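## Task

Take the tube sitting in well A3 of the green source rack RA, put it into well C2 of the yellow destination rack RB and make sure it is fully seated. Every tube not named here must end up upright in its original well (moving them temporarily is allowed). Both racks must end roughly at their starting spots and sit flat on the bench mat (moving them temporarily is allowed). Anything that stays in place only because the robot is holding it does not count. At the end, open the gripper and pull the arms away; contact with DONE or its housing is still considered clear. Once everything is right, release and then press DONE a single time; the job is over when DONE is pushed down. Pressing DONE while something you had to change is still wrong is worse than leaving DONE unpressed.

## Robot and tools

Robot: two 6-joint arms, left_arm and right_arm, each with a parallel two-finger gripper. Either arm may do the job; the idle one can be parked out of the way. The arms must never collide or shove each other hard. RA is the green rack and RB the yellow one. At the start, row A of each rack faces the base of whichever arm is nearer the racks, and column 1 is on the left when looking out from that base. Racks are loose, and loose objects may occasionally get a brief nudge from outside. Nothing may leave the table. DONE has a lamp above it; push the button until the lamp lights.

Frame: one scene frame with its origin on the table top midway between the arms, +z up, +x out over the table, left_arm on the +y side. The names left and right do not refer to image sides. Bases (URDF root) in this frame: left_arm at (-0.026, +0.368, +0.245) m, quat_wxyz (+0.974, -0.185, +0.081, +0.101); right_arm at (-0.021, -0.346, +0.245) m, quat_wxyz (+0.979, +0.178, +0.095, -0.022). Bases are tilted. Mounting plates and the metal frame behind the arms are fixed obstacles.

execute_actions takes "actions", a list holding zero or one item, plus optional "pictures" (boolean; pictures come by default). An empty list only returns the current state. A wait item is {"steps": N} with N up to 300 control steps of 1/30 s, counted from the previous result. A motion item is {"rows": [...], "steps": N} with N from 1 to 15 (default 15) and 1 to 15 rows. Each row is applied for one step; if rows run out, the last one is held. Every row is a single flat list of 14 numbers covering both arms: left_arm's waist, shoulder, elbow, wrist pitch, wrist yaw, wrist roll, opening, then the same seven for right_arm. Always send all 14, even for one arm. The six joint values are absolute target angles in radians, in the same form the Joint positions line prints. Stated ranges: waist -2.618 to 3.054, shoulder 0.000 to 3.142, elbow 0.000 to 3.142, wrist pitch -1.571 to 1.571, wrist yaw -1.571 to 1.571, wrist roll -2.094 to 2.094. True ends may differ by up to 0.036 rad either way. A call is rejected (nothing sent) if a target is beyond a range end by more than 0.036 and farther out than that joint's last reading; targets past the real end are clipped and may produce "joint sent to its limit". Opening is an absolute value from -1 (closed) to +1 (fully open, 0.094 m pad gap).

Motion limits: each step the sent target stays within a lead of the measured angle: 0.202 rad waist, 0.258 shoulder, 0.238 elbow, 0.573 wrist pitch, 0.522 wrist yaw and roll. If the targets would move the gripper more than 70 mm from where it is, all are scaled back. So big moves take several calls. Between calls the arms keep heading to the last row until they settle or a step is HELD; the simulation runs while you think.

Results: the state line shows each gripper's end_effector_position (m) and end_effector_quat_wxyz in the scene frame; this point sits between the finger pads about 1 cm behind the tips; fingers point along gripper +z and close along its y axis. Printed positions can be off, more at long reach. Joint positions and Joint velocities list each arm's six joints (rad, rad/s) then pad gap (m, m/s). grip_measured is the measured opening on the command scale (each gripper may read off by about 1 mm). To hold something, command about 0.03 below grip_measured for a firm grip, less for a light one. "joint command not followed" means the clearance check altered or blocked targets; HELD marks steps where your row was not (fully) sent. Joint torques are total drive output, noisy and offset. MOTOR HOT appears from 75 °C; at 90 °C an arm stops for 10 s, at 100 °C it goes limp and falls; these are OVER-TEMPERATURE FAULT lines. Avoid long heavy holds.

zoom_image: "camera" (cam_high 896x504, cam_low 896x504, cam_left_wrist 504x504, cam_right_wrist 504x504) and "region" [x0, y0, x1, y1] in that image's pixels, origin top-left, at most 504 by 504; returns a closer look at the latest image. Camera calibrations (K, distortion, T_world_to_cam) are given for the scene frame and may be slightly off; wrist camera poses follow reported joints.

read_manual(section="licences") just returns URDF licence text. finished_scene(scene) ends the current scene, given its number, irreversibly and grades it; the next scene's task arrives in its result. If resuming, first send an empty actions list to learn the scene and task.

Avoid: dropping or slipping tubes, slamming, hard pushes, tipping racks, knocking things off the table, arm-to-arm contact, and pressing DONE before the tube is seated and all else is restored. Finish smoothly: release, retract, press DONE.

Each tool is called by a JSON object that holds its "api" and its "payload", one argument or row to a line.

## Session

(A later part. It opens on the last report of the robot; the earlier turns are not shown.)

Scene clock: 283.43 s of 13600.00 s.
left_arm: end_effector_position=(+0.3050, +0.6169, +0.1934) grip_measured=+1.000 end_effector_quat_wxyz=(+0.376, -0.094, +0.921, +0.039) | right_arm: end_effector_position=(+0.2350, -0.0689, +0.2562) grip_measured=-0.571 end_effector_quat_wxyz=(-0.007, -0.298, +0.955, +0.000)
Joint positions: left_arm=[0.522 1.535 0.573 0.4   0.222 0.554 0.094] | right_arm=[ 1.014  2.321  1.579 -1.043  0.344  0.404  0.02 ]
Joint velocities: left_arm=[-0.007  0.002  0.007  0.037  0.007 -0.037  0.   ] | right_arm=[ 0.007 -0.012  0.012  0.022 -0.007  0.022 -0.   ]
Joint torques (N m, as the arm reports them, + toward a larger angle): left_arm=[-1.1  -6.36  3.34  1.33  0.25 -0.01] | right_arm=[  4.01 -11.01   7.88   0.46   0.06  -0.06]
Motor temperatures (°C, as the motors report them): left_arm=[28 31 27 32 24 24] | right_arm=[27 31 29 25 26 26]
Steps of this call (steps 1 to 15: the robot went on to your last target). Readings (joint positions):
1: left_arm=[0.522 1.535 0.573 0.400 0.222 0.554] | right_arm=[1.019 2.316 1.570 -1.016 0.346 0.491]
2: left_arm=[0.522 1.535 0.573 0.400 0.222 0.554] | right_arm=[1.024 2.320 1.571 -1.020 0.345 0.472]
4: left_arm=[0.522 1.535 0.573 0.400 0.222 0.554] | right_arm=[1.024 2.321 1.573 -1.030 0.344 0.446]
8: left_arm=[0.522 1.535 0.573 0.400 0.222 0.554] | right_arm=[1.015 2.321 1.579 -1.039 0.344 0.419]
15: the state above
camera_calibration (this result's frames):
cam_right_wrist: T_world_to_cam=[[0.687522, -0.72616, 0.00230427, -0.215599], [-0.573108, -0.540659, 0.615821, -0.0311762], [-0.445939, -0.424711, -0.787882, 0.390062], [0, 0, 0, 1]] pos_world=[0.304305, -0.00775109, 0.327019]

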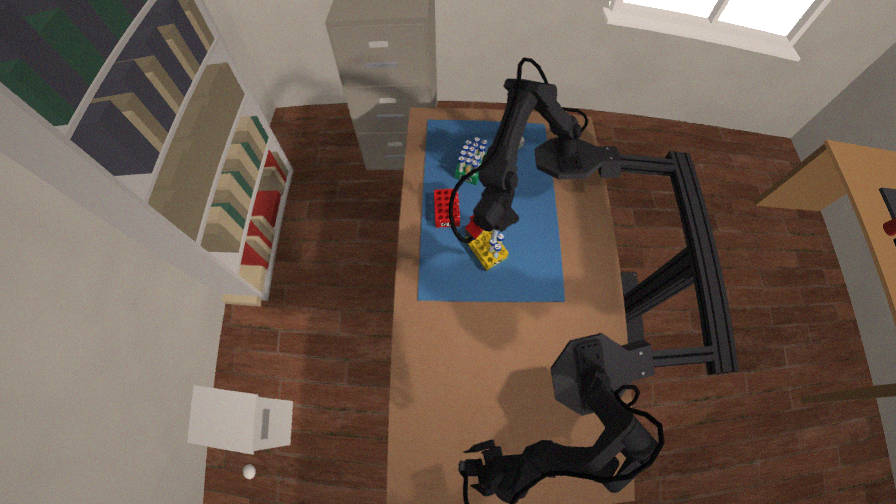

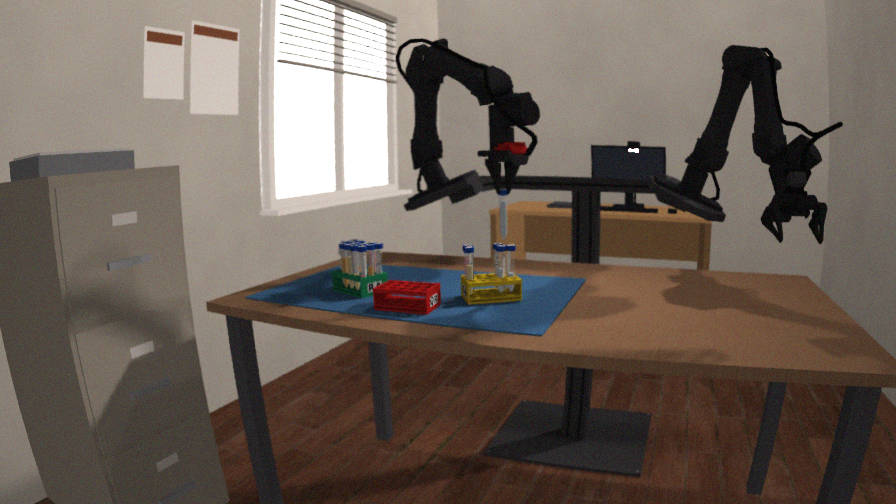

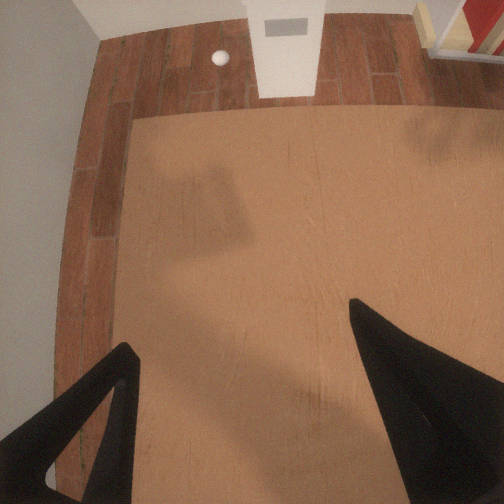

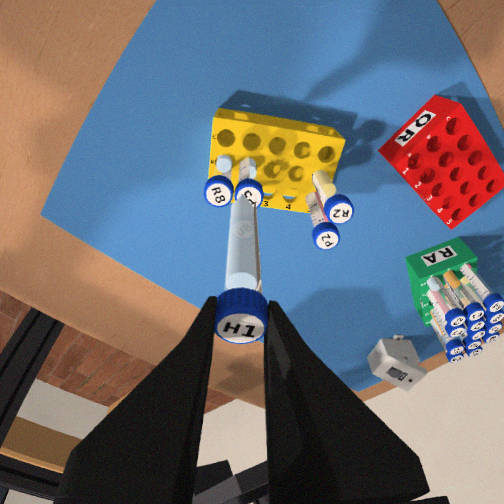

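{"api": "execute_actions", "payload": {
  "actions": [
    {"rows":[[0.522,1.535,0.573,0.4,0.222,0.554,1,1.01,2.326,1.612,-1.056,0.354,0.391,-0.595],[0.522,1.535,0.573,0.4,0.222,0.554,1,1.005,2.333,1.622,-1.056,0.357,0.389,-0.595],[0.522,1.535,0.573,0.4,0.222,0.554,1,1.0,2.34,1.634,-1.056,0.36,0.387,-0.595],[0.522,1.535,0.573,0.4,0.222,0.554,1,0.995,2.347,1.646,-1.056,0.363,0.384,-0.595],[0.522,1.535,0.573,0.4,0.222,0.554,1,0.99,2.353,1.656,-1.054,0.365,0.382,-0.595],[0.522,1.535,0.573,0.4,0.222,0.554,1,0.986,2.357,1.662,-1.05,0.366,0.38,-0.595],[0.522,1.535,0.573,0.4,0.222,0.554,1,0.986,2.357,1.662,-1.046,0.366,0.38,-0.595],[0.522,1.535,0.573,0.4,0.222,0.554,1,0.986,2.357,1.662,-1.042,0.366,0.38,-0.595],[0.522,1.535,0.573,0.4,0.222,0.554,1,0.986,2.357,1.65,-1.035,0.366,0.38,-0.595],[0.522,1.535,0.573,0.4,0.222,0.554,1,0.985,2.359,1.636,-1.025,0.367,0.378,-0.595],[0.522,1.535,0.573,0.4,0.222,0.554,1,0.983,2.362,1.624,-1.012,0.368,0.375,-0.595],[0.522,1.535,0.573,0.4,0.222,0.554,1,0.98,2.366,1.616,-0.997,0.368,0.372,-0.595],[0.522,1.535,0.573,0.4,0.222,0.554,1,0.976,2.372,1.608,-0.98,0.369,0.368,-0.595],[0.522,1.535,0.573,0.4,0.222,0.554,1,0.972,2.378,1.599,-0.962,0.37,0.363,-0.595],[0.522,1.535,0.573,0.4,0.222,0.554,1,0.967,2.385,1.59,-0.943,0.371,0.358,-0.595]]}
  ],
  "pictures": false
}}

{"api": "execute_actions", "payload": {
  "actions": [
    {"rows":[[0.522,1.535,0.573,0.4,0.222,0.554,1,0.962,2.393,1.579,-0.922,0.372,0.352,-0.595],[0.522,1.535,0.573,0.4,0.222,0.554,1,0.956,2.401,1.567,-0.9,0.373,0.345,-0.595],[0.522,1.535,0.573,0.4,0.222,0.554,1,0.95,2.41,1.555,-0.879,0.374,0.338,-0.595],[0.522,1.535,0.573,0.4,0.222,0.554,1,0.944,2.419,1.543,-0.859,0.375,0.331,-0.595],[0.522,1.535,0.573,0.4,0.222,0.554,1,0.939,2.427,1.531,-0.842,0.376,0.325,-0.595],[0.522,1.535,0.573,0.4,0.222,0.554,1,0.934,2.434,1.52,-0.828,0.376,0.32,-0.595],[0.522,1.535,0.573,0.4,0.222,0.554,1,0.93,2.44,1.512,-0.818,0.376,0.316,-0.595],[0.522,1.535,0.573,0.4,0.222,0.554,1,0.927,2.445,1.506,-0.812,0.376,0.313,-0.595],[0.522,1.535,0.573,0.4,0.222,0.554,1,0.926,2.447,1.503,-0.81,0.376,0.312,-0.595]]}
  ],
  "pictures": false
}}

{"api": "execute_actions", "payload": {
  "actions": [
    {"steps":10}
  ]
}}

{"api": "zoom_image", "payload": {
  "camera": "cam_right_wrist",
  "region": [160, 120, 340, 300]
}}

{"api": "zoom_image", "payload": {
  "camera": "cam_low",
  "region": [450, 200, 550, 310]
}}

Scene clock: 310.87 s of 13600.00 s.
left_arm: end_effector_position=(+0.3050, +0.6169, +0.1934) grip_measured=+1.000 end_effector_quat_wxyz=(+0.376, -0.094, +0.921, +0.039) | right_arm: end_effector_position=(+0.2576, -0.0625, +0.2494) grip_measured=-0.571 end_effector_quat_wxyz=(+0.009, -0.285, +0.958, +0.008)
Joint positions: left_arm=[0.522 1.535 0.573 0.4   0.222 0.554 0.094] | right_arm=[ 0.976  2.352  1.622 -1.004  0.359  0.379  0.02 ]
Joint velocities: left_arm=[-0.022 -0.002  0.002  0.051 -0.037  0.007  0.   ] | right_arm=[-0.056  0.12  -0.208  0.403  0.066 -0.066 -0.001]
Joint torques (N m, as the arm reports them, + toward a larger angle): left_arm=[-1.05 -6.35  3.29  1.33  0.24 -0.02] | right_arm=[ 3.62 -9.05  4.07  0.69  0.09 -0.09]
Motor temperatures (°C, as the motors report them): left_arm=[28 31 27 32 24 24] | right_arm=[28 33 29 25 26 26]
Steps of this call (steps 1 to 15: the robot went on to your last target; steps 16 to 90: nothing new was sent; then 23.93 s passed at rest; steps 91 to 105: all 15 steps of this action). Readings (joint positions):
91: left_arm=[0.522 1.535 0.573 0.400 0.222 0.554] | right_arm=[1.014 2.321 1.579 -1.044 0.344 0.399]
92: left_arm=[0.522 1.535 0.573 0.400 0.222 0.554] | right_arm=[1.013 2.321 1.582 -1.046 0.344 0.399]
94: left_arm=[0.522 1.535 0.573 0.400 0.222 0.554] | right_arm=[1.009 2.327 1.598 -1.052 0.345 0.396]
98: left_arm=[0.522 1.535 0.573 0.400 0.222 0.554] | right_arm=[0.991 2.341 1.634 -1.049 0.351 0.391]
105: the state above

Scene clock: 311.37 s of 13600.00 s.
left_arm: end_effector_position=(+0.3050, +0.6169, +0.1934) grip_measured=+1.000 end_effector_quat_wxyz=(+0.376, -0.094, +0.921, +0.039) | right_arm: end_effector_position=(+0.2474, -0.0736, +0.1814) grip_measured=-0.571 end_effector_quat_wxyz=(-0.017, -0.294, +0.956, -0.009)
Joint positions: left_arm=[0.522 1.535 0.573 0.4   0.222 0.554 0.094] | right_arm=[ 0.919  2.449  1.509 -0.838  0.367  0.323  0.02 ]
Joint velocities: left_arm=[ 0.002 -0.002 -0.002 -0.037 -0.066 -0.007  0.   ] | right_arm=[ 0.002  0.017 -0.017  0.183 -0.037 -0.081 -0.   ]
Joint torques (N m, as the arm reports them, + toward a larger angle): left_arm=[-1.11 -6.39  3.35  1.32  0.24 -0.01] | right_arm=[  4.69 -11.87   4.57   0.55   0.1   -0.07]
Motor temperatures (°C, as the motors report them): left_arm=[28 31 27 32 24 24] | right_arm=[28 33 29 25 26 26]
Steps of this call (steps 1 to 15: all 15 steps of this action). Readings (joint positions):
1: left_arm=[0.522 1.535 0.573 0.400 0.222 0.554] | right_arm=[0.974 2.358 1.614 -0.990 0.360 0.375]
2: left_arm=[0.522 1.535 0.573 0.400 0.222 0.554] | right_arm=[0.970 2.365 1.604 -0.974 0.360 0.370]
4: left_arm=[0.522 1.535 0.573 0.400 0.222 0.554] | right_arm=[0.961 2.382 1.582 -0.939 0.362 0.360]
8: left_arm=[0.522 1.535 0.573 0.400 0.222 0.554] | right_arm=[0.934 2.425 1.533 -0.877 0.364 0.339]
15: the state above

Scene clock: 311.70 s of 13600.00 s.
left_arm: end_effector_position=(+0.3050, +0.6169, +0.1934) grip_measured=+1.000 end_effector_quat_wxyz=(+0.376, -0.094, +0.921, +0.039) | right_arm: end_effector_position=(+0.2495, -0.0711, +0.1813) grip_measured=-0.571 end_effector_quat_wxyz=(-0.011, -0.293, +0.956, -0.005)
Joint positions: left_arm=[0.522 1.535 0.573 0.4   0.222 0.554 0.094] | right_arm=[ 0.919  2.449  1.509 -0.824  0.367  0.319  0.02 ]
Joint velocities: left_arm=[ 0.007 -0.002  0.012  0.022  0.037  0.007  0.   ] | right_arm=[ 0.007  0.012 -0.037 -0.037  0.037  0.007 -0.001]
Joint torques (N m, as the arm reports them, + toward a larger angle): left_arm=[-1.03 -6.33  3.37  1.33  0.24 -0.02] | right_arm=[  4.68 -11.81   4.72   0.7    0.08  -0.07]
Motor temperatures (°C, as the motors report them): left_arm=[28 31 27 32 24 24] | right_arm=[28 33 29 25 26 26]
Steps of this call (steps 1 to 10: the robot went on to your last target). Readings (joint positions):
1: left_arm=[0.522 1.535 0.573 0.400 0.222 0.554] | right_arm=[0.919 2.449 1.509 -0.834 0.367 0.322]
2: left_arm=[0.522 1.535 0.573 0.400 0.222 0.554] | right_arm=[0.919 2.449 1.509 -0.832 0.367 0.322]
4: left_arm=[0.522 1.535 0.573 0.400 0.222 0.554] | right_arm=[0.919 2.449 1.509 -0.829 0.367 0.321]
8: left_arm=[0.522 1.535 0.573 0.400 0.222 0.554] | right_arm=[0.919 2.449 1.509 -0.825 0.367 0.319]
10: the state above
camera_calibration (this result's frames):
cam_right_wrist: T_world_to_cam=[[0.680588, -0.732614, 0.00877162, -0.22685], [-0.575539, -0.527182, 0.625167, 0.0219098], [-0.453382, -0.430529, -0.780442, 0.336618], [0, 0, 0, 1]] pos_world=[0.319618, -0.00971935, 0.251003]

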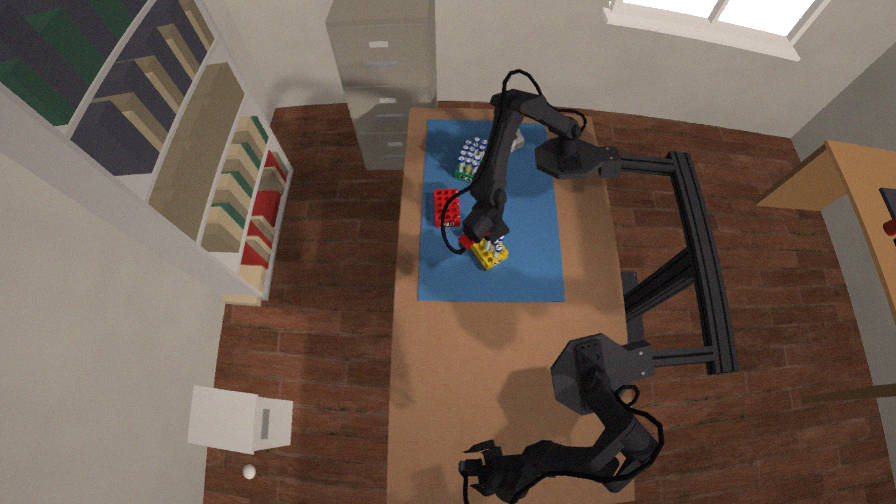

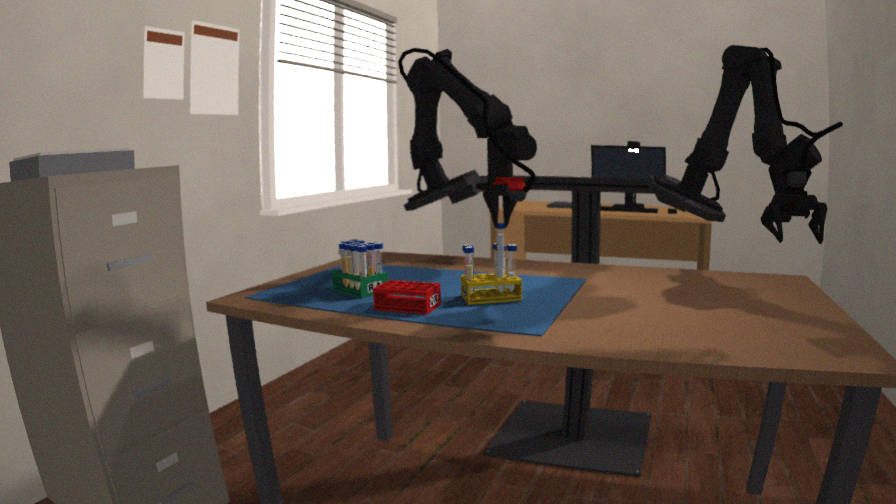

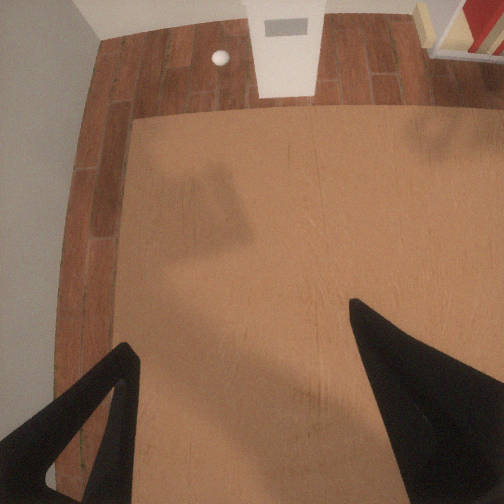

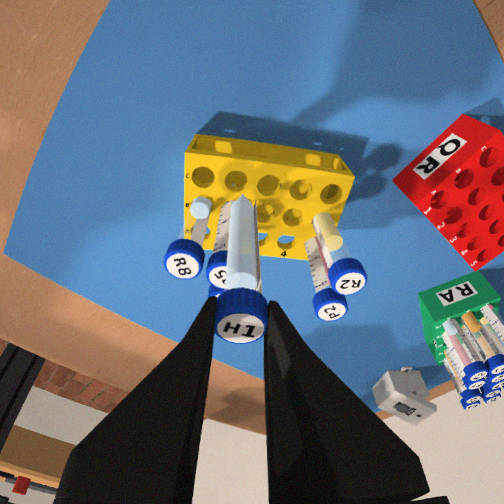

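Region (160, 120, 340, 300) of cam_right_wrist's 504x504 image, scaled by 2.800, with more detail than that image has.

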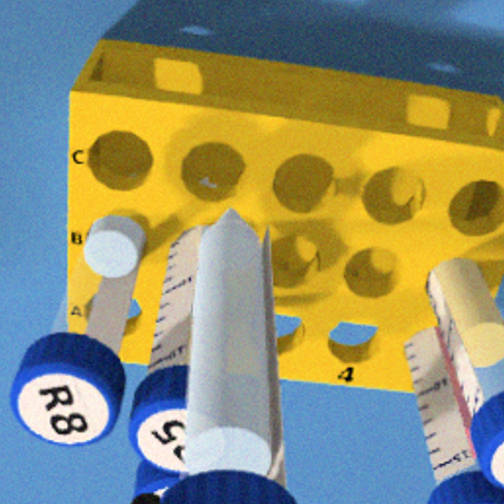

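Region (450, 200, 550, 310) of cam_low's 896x504 image, scaled by 4.582, with more detail than that image has; it fills the left 458 columns of this view, and the rest is white.

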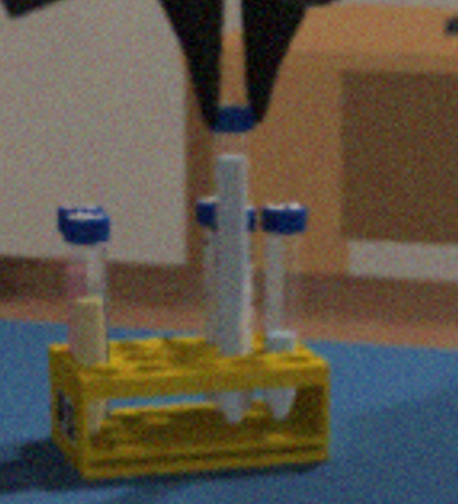

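{"api": "execute_actions", "payload": {
  "actions": [
    {"rows":[[0.522,1.535,0.573,0.4,0.222,0.554,1,0.93,2.447,1.499,-0.8,0.376,0.312,-0.595],[0.522,1.535,0.573,0.4,0.222,0.554,1,0.933,2.447,1.494,-0.79,0.376,0.312,-0.595],[0.522,1.535,0.573,0.4,0.222,0.554,1,0.936,2.447,1.489,-0.78,0.376,0.312,-0.595],[0.522,1.535,0.573,0.4,0.222,0.554,1,0.938,2.447,1.484,-0.773,0.376,0.312,-0.595],[0.522,1.535,0.573,0.4,0.222,0.554,1,0.94,2.447,1.479,-0.768,0.376,0.312,-0.595],[0.522,1.535,0.573,0.4,0.222,0.554,1,0.94,2.447,1.474,-0.768,0.376,0.312,-0.595],[0.522,1.535,0.573,0.4,0.222,0.554,1,0.94,2.447,1.47,-0.768,0.376,0.312,-0.595]]}
  ],
  "pictures": false
}}

{"api": "execute_actions", "payload": {
  "actions": [
    {"steps":8}
  ]
}}

{"api": "zoom_image", "payload": {
  "camera": "cam_right_wrist",
  "region": [160, 120, 340, 300]
}}

Scene clock: 336.00 s of 13600.00 s.
left_arm: end_effector_position=(+0.3050, +0.6169, +0.1934) grip_measured=+1.000 end_effector_quat_wxyz=(+0.376, -0.094, +0.921, +0.039) | right_arm: end_effector_position=(+0.2478, -0.0700, +0.1760) grip_measured=-0.571 end_effector_quat_wxyz=(-0.006, -0.291, +0.957, -0.002)
Joint positions: left_arm=[0.522 1.535 0.573 0.4   0.222 0.554 0.094] | right_arm=[ 0.919  2.449  1.483 -0.784  0.367  0.319  0.02 ]
Joint velocities: left_arm=[-0.002  0.017  0.022 -0.066 -0.007 -0.051  0.   ] | right_arm=[ 0.012 -0.002 -0.007  0.007  0.051 -0.037  0.   ]
Joint torques (N m, as the arm reports them, + toward a larger angle): left_arm=[-1.11 -6.38  3.34  1.33  0.25 -0.03] | right_arm=[  5.77 -11.83   4.09   0.7    0.07  -0.1 ]
Motor temperatures (°C, as the motors report them): left_arm=[28 31 27 32 24 24] | right_arm=[28 35 28 25 26 26]
Steps of this call (steps 1 to 30: the robot went on to your last target; steps 31 to 90: nothing new was sent; then 20.80 s passed at rest; steps 91 to 105: all 15 steps of this action). Readings (joint positions):
91: left_arm=[0.522 1.535 0.573 0.400 0.222 0.554] | right_arm=[0.919 2.449 1.509 -0.822 0.367 0.319]
92: left_arm=[0.522 1.535 0.573 0.400 0.222 0.554] | right_arm=[0.919 2.449 1.509 -0.820 0.367 0.319]
94: left_arm=[0.522 1.535 0.573 0.400 0.222 0.554] | right_arm=[0.919 2.449 1.508 -0.809 0.367 0.319]
98: left_arm=[0.522 1.535 0.573 0.400 0.222 0.554] | right_arm=[0.919 2.449 1.490 -0.789 0.367 0.319]
105: the state above

Scene clock: 336.27 s of 13600.00 s.
left_arm: end_effector_position=(+0.3050, +0.6169, +0.1934) grip_measured=+1.000 end_effector_quat_wxyz=(+0.376, -0.094, +0.921, +0.039) | right_arm: end_effector_position=(+0.2482, -0.0694, +0.1760) grip_measured=-0.571 end_effector_quat_wxyz=(-0.005, -0.291, +0.957, -0.001)
Joint positions: left_arm=[0.522 1.535 0.573 0.4   0.222 0.554 0.094] | right_arm=[ 0.919  2.449  1.483 -0.781  0.367  0.319  0.02 ]
Joint velocities: left_arm=[-0.002 -0.002 -0.012 -0.037  0.007  0.022  0.   ] | right_arm=[-0.017  0.002 -0.022 -0.037 -0.051  0.037  0.   ]
Joint torques (N m, as the arm reports them, + toward a larger angle): left_arm=[-1.06 -6.42  3.33  1.33  0.25 -0.01] | right_arm=[  5.71 -11.77   4.1    0.72   0.07  -0.07]
Motor temperatures (°C, as the motors report them): left_arm=[28 31 27 32 24 24] | right_arm=[28 35 28 25 26 26]
Steps of this call (steps 1 to 8: the robot went on to your last target). Readings (joint positions):
1: left_arm=[0.522 1.535 0.573 0.400 0.222 0.554] | right_arm=[0.919 2.449 1.483 -0.784 0.367 0.319]
2: left_arm=[0.522 1.535 0.573 0.400 0.222 0.554] | right_arm=[0.919 2.449 1.483 -0.783 0.367 0.319]
4: left_arm=[0.522 1.535 0.573 0.400 0.222 0.554] | right_arm=[0.919 2.449 1.483 -0.782 0.367 0.319]
8: the state above
camera_calibration (this result's frames):
cam_right_wrist: T_world_to_cam=[[0.676598, -0.736323, 0.00664968, -0.223619], [-0.584518, -0.53157, 0.613002, 0.0294731], [-0.447833, -0.418643, -0.790053, 0.33372], [0, 0, 0, 1]] pos_world=[0.317978, -0.00927939, 0.247076]

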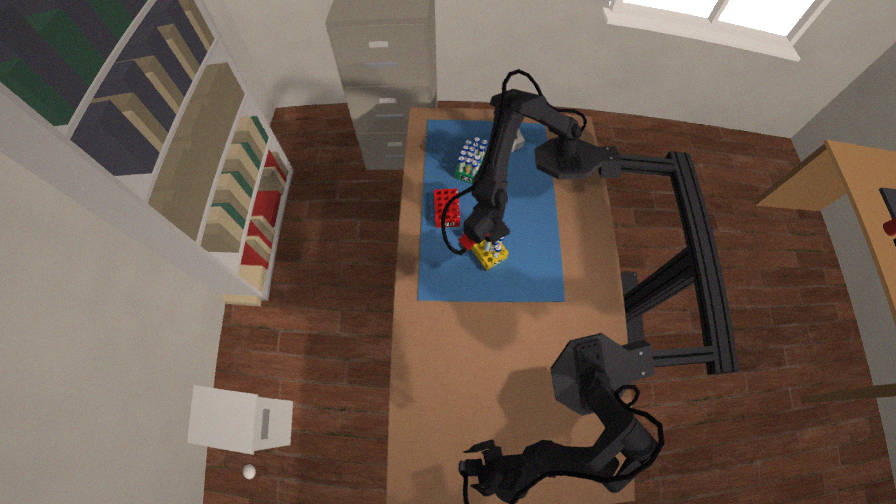

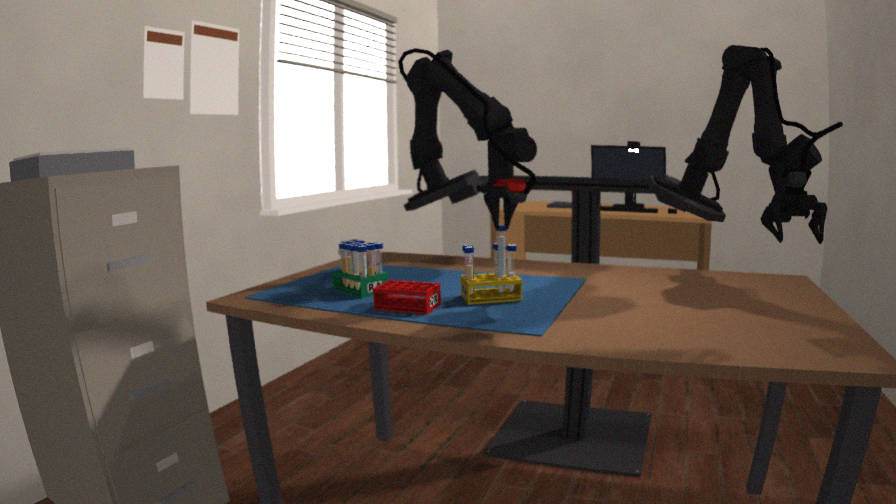

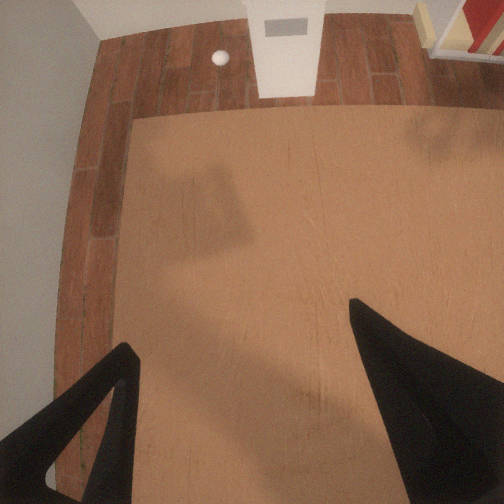

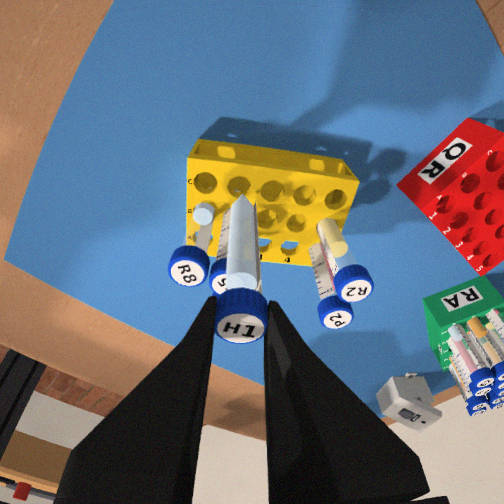

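Region (160, 120, 340, 300) of cam_right_wrist's 504x504 image, scaled by 2.800, with more detail than that image has.

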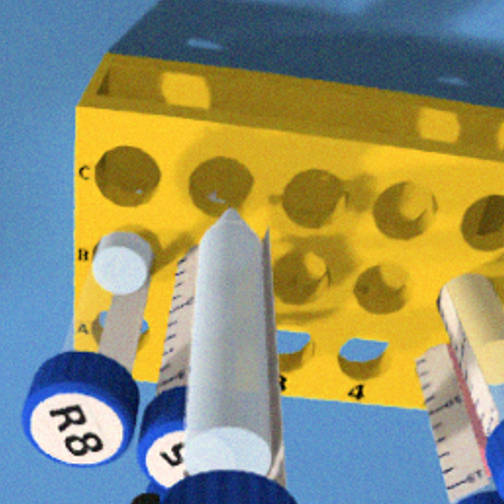

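{"api": "execute_actions", "payload": {
  "actions": [
    {"rows":[[0.522,1.535,0.573,0.4,0.222,0.554,1,0.935,2.453,1.47,-0.76,0.377,0.31,-0.595],[0.522,1.535,0.573,0.4,0.222,0.554,1,0.93,2.458,1.469,-0.751,0.377,0.308,-0.595],[0.522,1.535,0.573,0.4,0.222,0.554,1,0.925,2.462,1.468,-0.743,0.378,0.306,-0.595],[0.522,1.535,0.573,0.4,0.222,0.554,1,0.92,2.466,1.467,-0.736,0.378,0.304,-0.595],[0.522,1.535,0.573,0.4,0.222,0.554,1,0.916,2.47,1.4655,-0.729,0.379,0.302,-0.595],[0.522,1.535,0.573,0.4,0.222,0.554,1,0.913,2.4745,1.464,-0.722,0.379,0.3,-0.595],[0.522,1.535,0.573,0.4,0.222,0.554,1,0.911,2.479,1.462,-0.715,0.38,0.298,-0.595],[0.522,1.535,0.573,0.4,0.222,0.554,1,0.909,2.4835,1.4605,-0.708,0.38,0.296,-0.595],[0.522,1.535,0.573,0.4,0.222,0.554,1,0.907,2.488,1.459,-0.701,0.381,0.294,-0.595],[0.522,1.535,0.573,0.4,0.222,0.554,1,0.905,2.4925,1.457,-0.694,0.381,0.292,-0.595],[0.522,1.535,0.573,0.4,0.222,0.554,1,0.903,2.497,1.4555,-0.687,0.382,0.29,-0.595],[0.522,1.535,0.573,0.4,0.222,0.554,1,0.901,2.5015,1.454,-0.682,0.382,0.288,-0.595],[0.522,1.535,0.573,0.4,0.222,0.554,1,0.899,2.506,1.452,-0.68,0.383,0.286,-0.595]]}
  ]
}}

{"api": "zoom_image", "payload": {
  "camera": "cam_right_wrist",
  "region": [140, 140, 340, 340]
}}

Scene clock: 347.83 s of 13600.00 s.
left_arm: end_effector_position=(+0.3050, +0.6169, +0.1934) grip_measured=+1.000 end_effector_quat_wxyz=(+0.376, -0.094, +0.921, +0.039) | right_arm: end_effector_position=(+0.2501, -0.0672, +0.1547) grip_measured=-0.571 end_effector_quat_wxyz=(-0.001, -0.289, +0.957, +0.001)
Joint positions: left_arm=[0.522 1.535 0.573 0.4   0.222 0.554 0.094] | right_arm=[ 0.9    2.493  1.468 -0.707  0.372  0.298  0.02 ]
Joint velocities: left_arm=[ 0.022 -0.017  0.007  0.051  0.007 -0.037  0.   ] | right_arm=[-0.056  0.115 -0.081  0.051  0.037 -0.066 -0.001]
Joint torques (N m, as the arm reports them, + toward a larger angle): left_arm=[-1.04 -6.37  3.32  1.33  0.24 -0.02] | right_arm=[  4.42 -11.18   3.99   0.78   0.08  -0.09]
Motor temperatures (°C, as the motors report them): left_arm=[28 31 27 32 24 24] | right_arm=[28 35 28 25 26 26]
Steps of this call (steps 1 to 15: the robot went on to your last target; steps 16 to 90: nothing new was sent; then 8.07 s passed at rest; steps 91 to 105: all 15 steps of this action). Readings (joint positions):
91: left_arm=[0.522 1.535 0.573 0.400 0.222 0.554] | right_arm=[0.919 2.449 1.483 -0.781 0.367 0.318]
92: left_arm=[0.522 1.535 0.573 0.400 0.222 0.554] | right_arm=[0.919 2.449 1.483 -0.778 0.367 0.318]
94: left_arm=[0.522 1.535 0.573 0.400 0.222 0.554] | right_arm=[0.919 2.449 1.483 -0.771 0.368 0.316]
98: left_arm=[0.522 1.535 0.573 0.400 0.222 0.554] | right_arm=[0.917 2.456 1.483 -0.746 0.369 0.310]
105: the state above
camera_calibration (this result's frames):
cam_right_wrist: T_world_to_cam=[[0.674429, -0.738309, 0.00670258, -0.222704], [-0.589942, -0.533395, 0.606183, 0.0470855], [-0.443975, -0.412781, -0.795297, 0.318927], [0, 0, 0, 1]] pos_world=[0.319572, -0.00766214, 0.226592]

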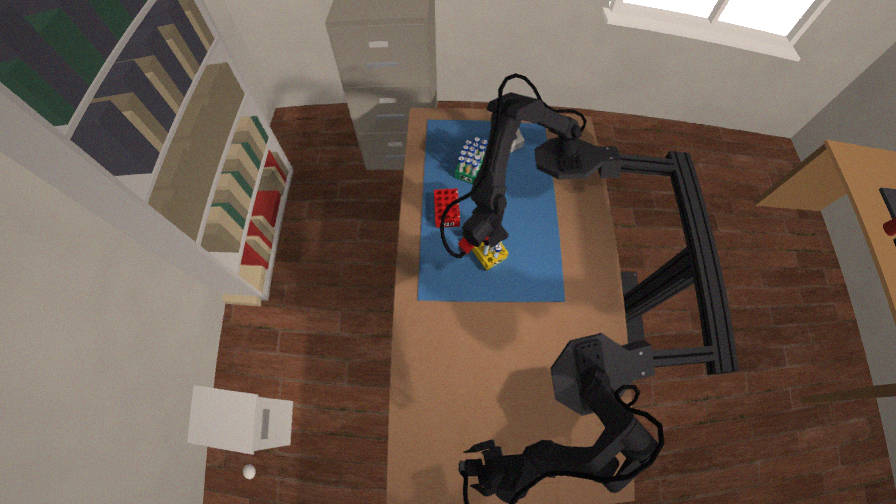

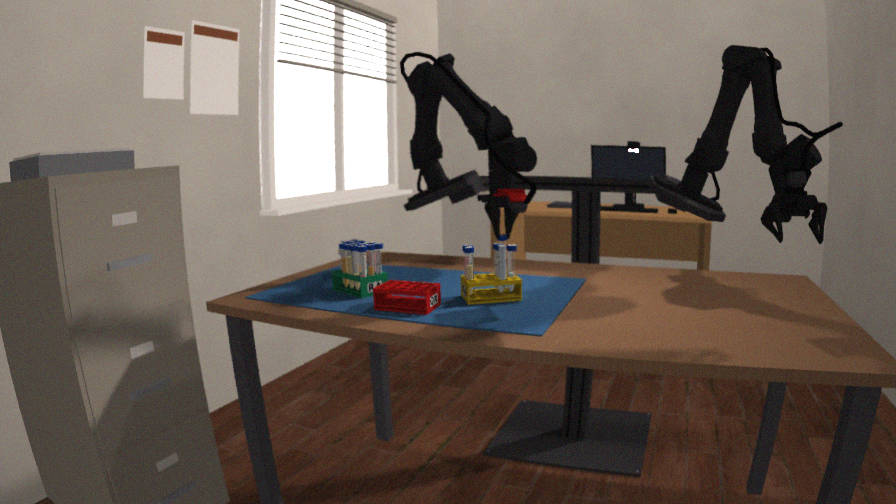

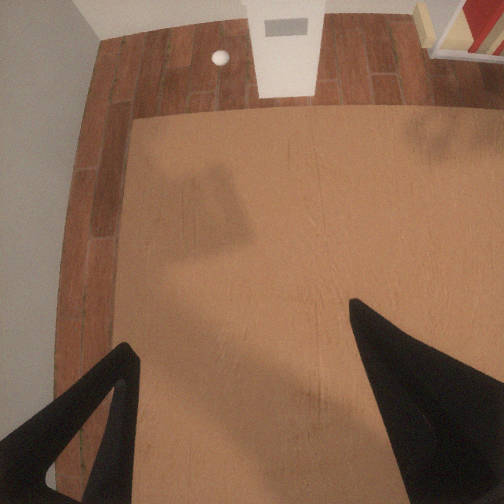

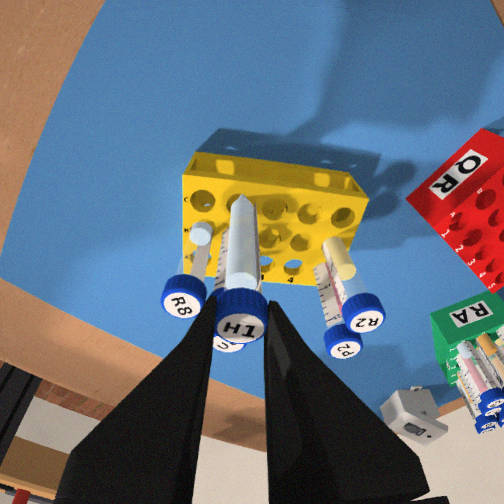

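Region (140, 140, 340, 340) of cam_right_wrist's 504x504 image, scaled by 2.520, with more detail than that image has.

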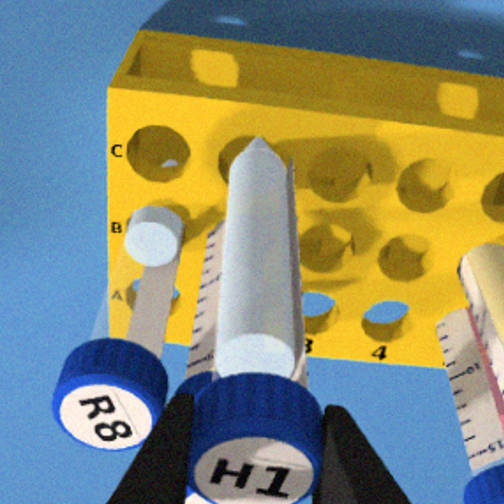

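{"api": "execute_actions", "payload": {
  "actions": []
}}

{"api": "zoom_image", "payload": {
  "camera": "cam_right_wrist",
  "region": [180, 150, 300, 270]
}}

{"api": "zoom_image", "payload": {
  "camera": "cam_low",
  "region": [455, 215, 545, 310]
}}

Scene clock: 351.00 s of 13600.00 s.
left_arm: end_effector_position=(+0.3050, +0.6169, +0.1934) grip_measured=+1.000 end_effector_quat_wxyz=(+0.376, -0.094, +0.921, +0.039) | right_arm: end_effector_position=(+0.2500, -0.0667, +0.1514) grip_measured=-0.571 end_effector_quat_wxyz=(+0.000, -0.290, +0.957, +0.002)
Joint positions: left_arm=[0.522 1.535 0.573 0.4   0.222 0.554 0.094] | right_arm=[ 0.898  2.499  1.464 -0.694  0.373  0.293  0.02 ]
Joint velocities: left_arm=[-0.042 -0.012 -0.002 -0.022 -0.007  0.007  0.   ] | right_arm=[-0.012  0.002  0.002  0.037  0.081  0.037  0.   ]
Joint torques (N m, as the arm reports them, + toward a larger angle): left_arm=[-1.07 -6.34  3.35  1.32  0.23  0.  ] | right_arm=[  4.3  -11.07   3.95   0.76   0.09  -0.06]
Motor temperatures (°C, as the motors report them): left_arm=[28 31 27 32 24 24] | right_arm=[28 35 28 25 26 26]
Steps of this call (steps 1 to 30: the robot went on to your last target; steps 31 to 90: nothing new was sent; then 0.17 s passed at rest). Readings (joint positions):
1: left_arm=[0.522 1.535 0.573 0.400 0.222 0.554] | right_arm=[0.898 2.496 1.465 -0.705 0.372 0.297]
2: left_arm=[0.522 1.535 0.573 0.400 0.222 0.554] | right_arm=[0.898 2.498 1.464 -0.702 0.372 0.296]
4: left_arm=[0.522 1.535 0.573 0.400 0.222 0.554] | right_arm=[0.898 2.499 1.464 -0.697 0.372 0.295]
8: left_arm=[0.522 1.535 0.573 0.400 0.222 0.554] | right_arm=[0.898 2.499 1.464 -0.694 0.372 0.294]
90: the state above
All arms were judged still, so your last target was given up. Only a new action makes them travel on or press farther. Fingers that are still opening or closing keep moving.
camera_calibration (this result's frames):
cam_right_wrist: T_world_to_cam=[[0.675958, -0.736909, 0.00685264, -0.222558], [-0.589872, -0.535462, 0.604426, 0.0494134], [-0.441737, -0.412608, -0.796632, 0.316173], [0, 0, 0, 1]] pos_world=[0.319253, -0.00708988, 0.223532]

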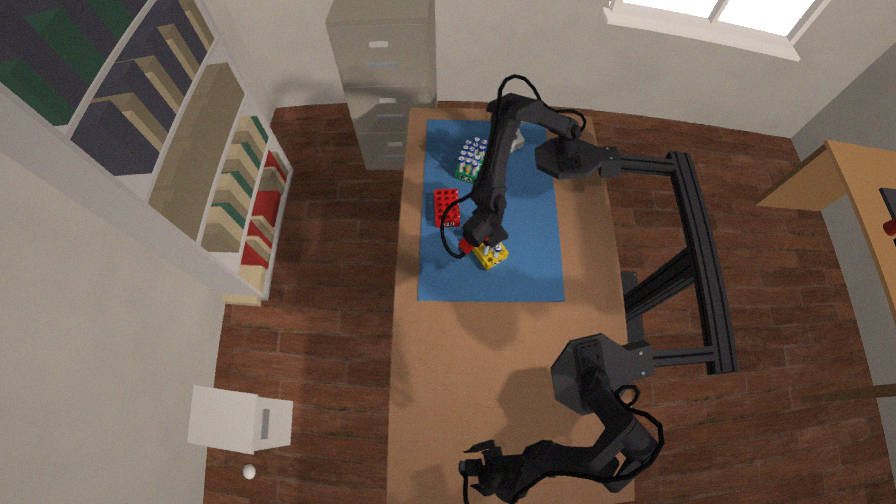

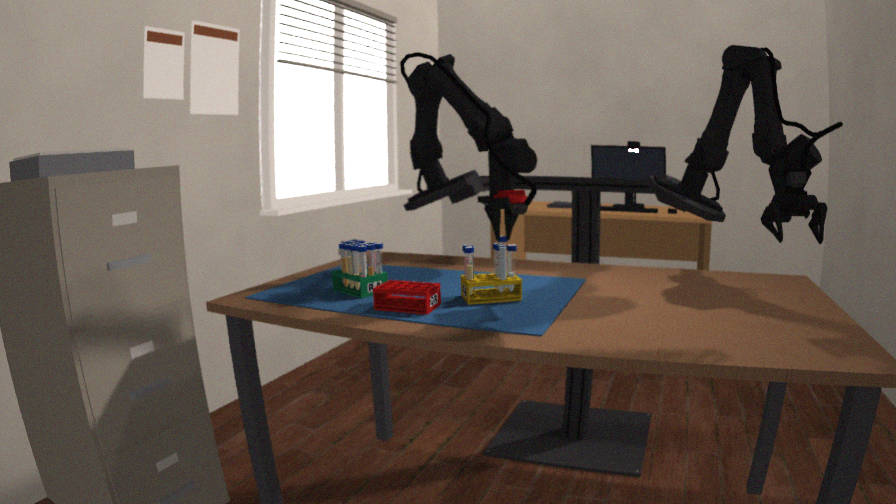

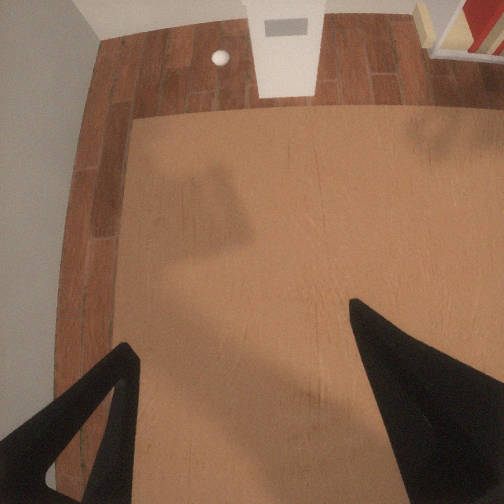

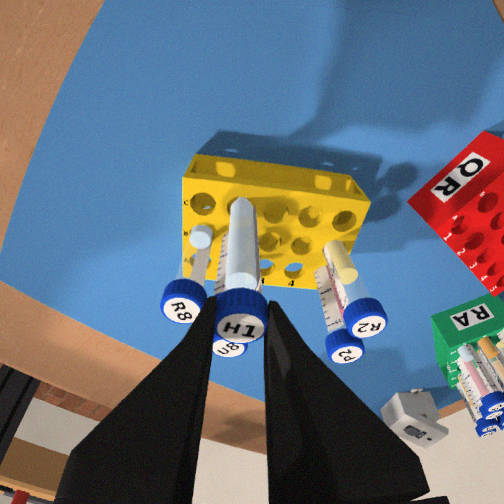

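Region (180, 150, 300, 270) of cam_right_wrist's 504x504 image, scaled by 4.200, with more detail than that image has.

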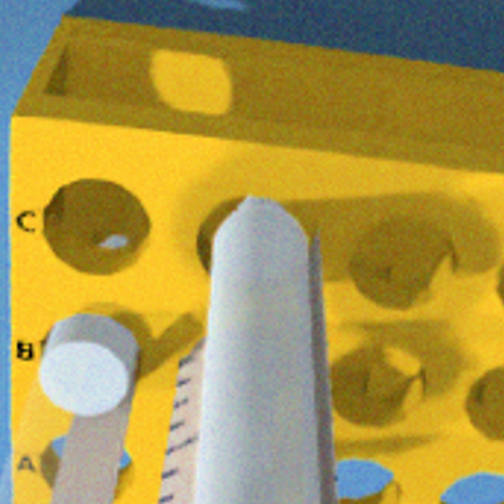

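Region (455, 215, 545, 310) of cam_low's 896x504 image, scaled by 5.305, with more detail than that image has; it fills the left 477 columns of this view, and the rest is white.

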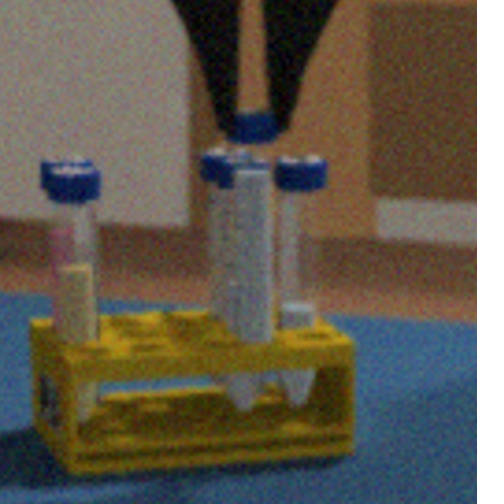

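{"api": "execute_actions", "payload": {
  "actions": [
    {"rows":[[0.522,1.535,0.573,0.4,0.222,0.554,1,0.901,2.509,1.451,-0.672,0.383,0.285,-0.595],[0.522,1.535,0.573,0.4,0.222,0.554,1,0.901,2.513,1.4495,-0.665,0.383,0.284,-0.595],[0.522,1.535,0.573,0.4,0.222,0.554,1,0.901,2.517,1.448,-0.658,0.383,0.283,-0.595],[0.522,1.535,0.573,0.4,0.222,0.554,1,0.9,2.521,1.4465,-0.652,0.384,0.282,-0.595],[0.522,1.535,0.573,0.4,0.222,0.554,1,0.898,2.525,1.445,-0.646,0.384,0.281,-0.595],[0.522,1.535,0.573,0.4,0.222,0.554,1,0.896,2.529,1.4435,-0.64,0.384,0.28,-0.595],[0.522,1.535,0.573,0.4,0.222,0.554,1,0.894,2.533,1.442,-0.634,0.384,0.279,-0.595],[0.522,1.535,0.573,0.4,0.222,0.554,1,0.892,2.537,1.4405,-0.628,0.385,0.278,-0.595],[0.522,1.535,0.573,0.4,0.222,0.554,1,0.89,2.541,1.439,-0.622,0.385,0.277,-0.595],[0.522,1.535,0.573,0.4,0.222,0.554,1,0.888,2.545,1.4375,-0.616,0.385,0.276,-0.595],[0.522,1.535,0.573,0.4,0.222,0.554,1,0.886,2.549,1.436,-0.61,0.385,0.275,-0.595],[0.522,1.535,0.573,0.4,0.222,0.554,1,0.8845,2.553,1.435,-0.605,0.385,0.274,-0.595],[0.522,1.535,0.573,0.4,0.222,0.554,1,0.883,2.556,1.434,-0.602,0.385,0.273,-0.595]]}
  ],
  "pictures": false
}}

{"api": "execute_actions", "payload": {
  "actions": [
    {"steps":8}
  ]
}}

{"api": "zoom_image", "payload": {
  "camera": "cam_low",
  "region": [455, 215, 545, 310]
}}

Scene clock: 359.67 s of 13600.00 s.
left_arm: end_effector_position=(+0.3050, +0.6169, +0.1934) grip_measured=+1.000 end_effector_quat_wxyz=(+0.376, -0.094, +0.921, +0.039) | right_arm: end_effector_position=(+0.2471, -0.0665, +0.1300) grip_measured=-0.571 end_effector_quat_wxyz=(-0.001, -0.289, +0.957, +0.000)
Joint positions: left_arm=[0.522 1.535 0.573 0.4   0.222 0.554 0.094] | right_arm=[ 0.884  2.545  1.448 -0.63   0.376  0.282  0.02 ]
Joint velocities: left_arm=[-0.007  0.017 -0.012 -0.066 -0.007  0.081  0.   ] | right_arm=[-0.076  0.076 -0.012  0.125 -0.022  0.007  0.001]
Joint torques (N m, as the arm reports them, + toward a larger angle): left_arm=[-1.05 -6.36  3.37  1.32  0.23 -0.02] | right_arm=[  4.43 -11.23   3.71   0.69   0.08  -0.06]
Motor temperatures (°C, as the motors report them): left_arm=[28 31 27 32 24 24] | right_arm=[28 35 28 25 26 26]
Steps of this call (steps 1 to 90: nothing new was sent; then 5.17 s passed at rest; steps 91 to 105: all 15 steps of this action). Readings (joint positions):
91: left_arm=[0.522 1.535 0.573 0.400 0.222 0.554] | right_arm=[0.898 2.499 1.464 -0.693 0.373 0.293]
92: left_arm=[0.522 1.535 0.573 0.400 0.222 0.554] | right_arm=[0.898 2.499 1.464 -0.691 0.373 0.292]
94: left_arm=[0.522 1.535 0.573 0.400 0.222 0.554] | right_arm=[0.898 2.499 1.464 -0.685 0.373 0.291]
98: left_arm=[0.522 1.535 0.573 0.400 0.222 0.554] | right_arm=[0.898 2.510 1.464 -0.671 0.374 0.288]
105: the state above

Scene clock: 359.93 s of 13600.00 s.
left_arm: end_effector_position=(+0.3050, +0.6169, +0.1934) grip_measured=+1.000 end_effector_quat_wxyz=(+0.376, -0.094, +0.921, +0.039) | right_arm: end_effector_position=(+0.2487, -0.0651, +0.1286) grip_measured=-0.571 end_effector_quat_wxyz=(+0.002, -0.288, +0.958, +0.002)
Joint positions: left_arm=[0.522 1.535 0.573 0.4   0.222 0.554 0.094] | right_arm=[ 0.882  2.547  1.447 -0.617  0.376  0.28   0.02 ]
Joint velocities: left_arm=[-0.022  0.017  0.002  0.022 -0.022  0.051  0.   ] | right_arm=[ 0.012  0.002  0.002 -0.037  0.022 -0.051 -0.001]
Joint torques (N m, as the arm reports them, + toward a larger angle): left_arm=[-1.1  -6.37  3.34  1.35  0.25 -0.02] | right_arm=[  4.37 -11.13   3.62   0.76   0.07  -0.09]
Motor temperatures (°C, as the motors report them): left_arm=[28 31 27 32 24 24] | right_arm=[28 35 28 25 26 26]
Steps of this call (steps 1 to 8: the robot went on to your last target). Readings (joint positions):
1: left_arm=[0.522 1.535 0.573 0.400 0.222 0.554] | right_arm=[0.883 2.547 1.448 -0.626 0.376 0.282]
2: left_arm=[0.522 1.535 0.573 0.400 0.222 0.554] | right_arm=[0.882 2.547 1.447 -0.623 0.376 0.281]
4: left_arm=[0.522 1.535 0.573 0.400 0.222 0.554] | right_arm=[0.882 2.547 1.447 -0.620 0.376 0.281]
8: the state above
camera_calibration (this result's frames):
cam_right_wrist: T_world_to_cam=[[0.67152, -0.740952, 0.00718017, -0.219536], [-0.595393, -0.533782, 0.600486, 0.0652845], [-0.441099, -0.407513, -0.799603, 0.298659], [0, 0, 0, 1]] pos_world=[0.318031, -0.00611063, 0.201183]

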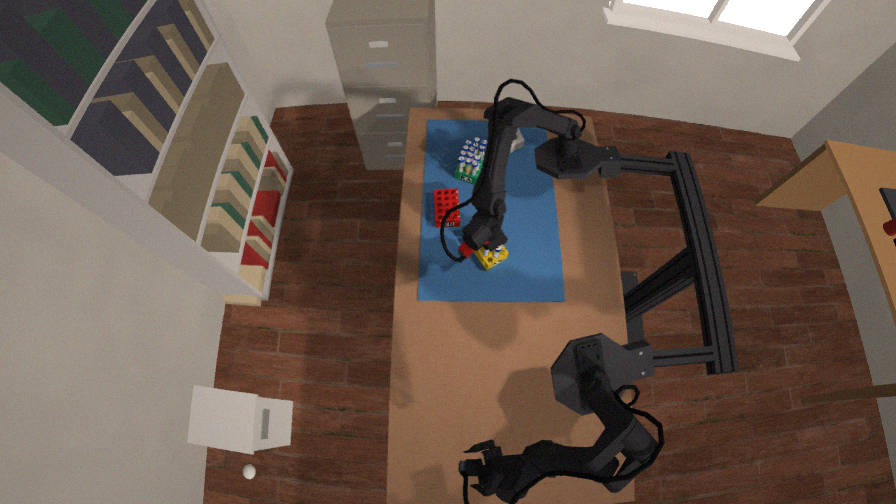

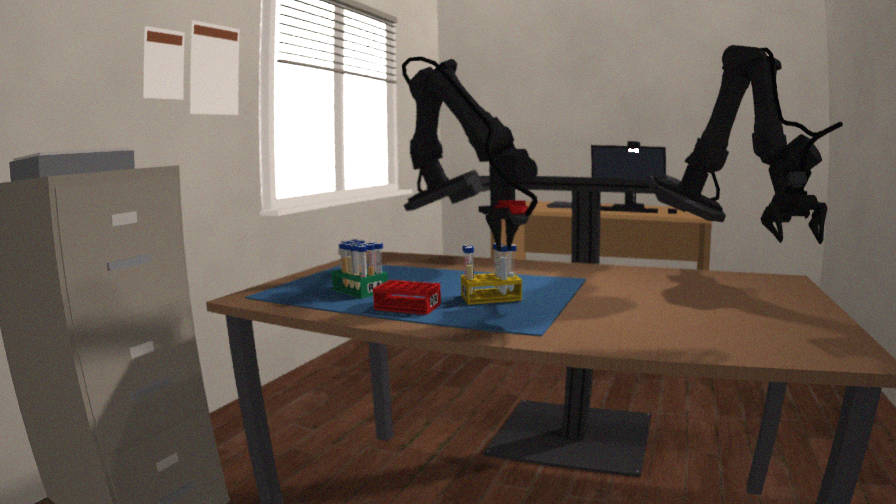

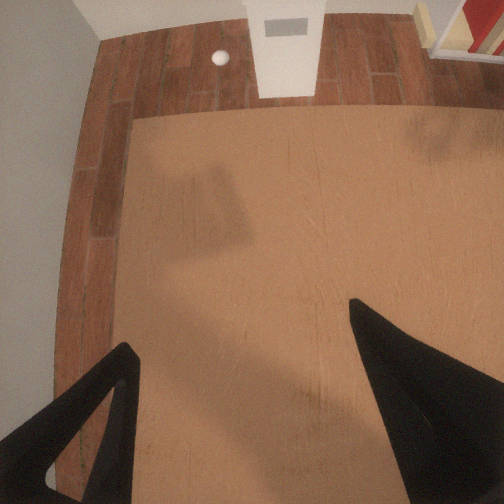

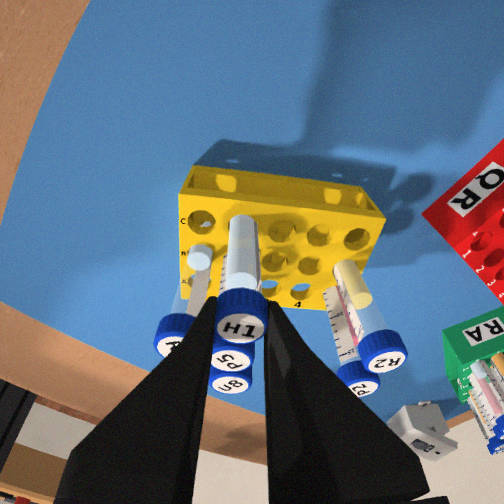

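Region (455, 215, 545, 310) of cam_low's 896x504 image, scaled by 5.305, with more detail than that image has; it fills the left 477 columns of this view, and the rest is white.

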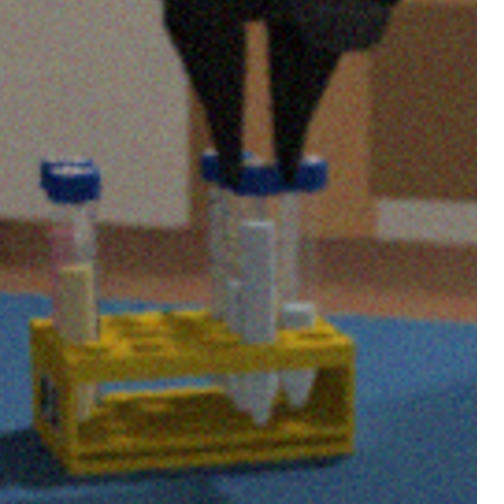

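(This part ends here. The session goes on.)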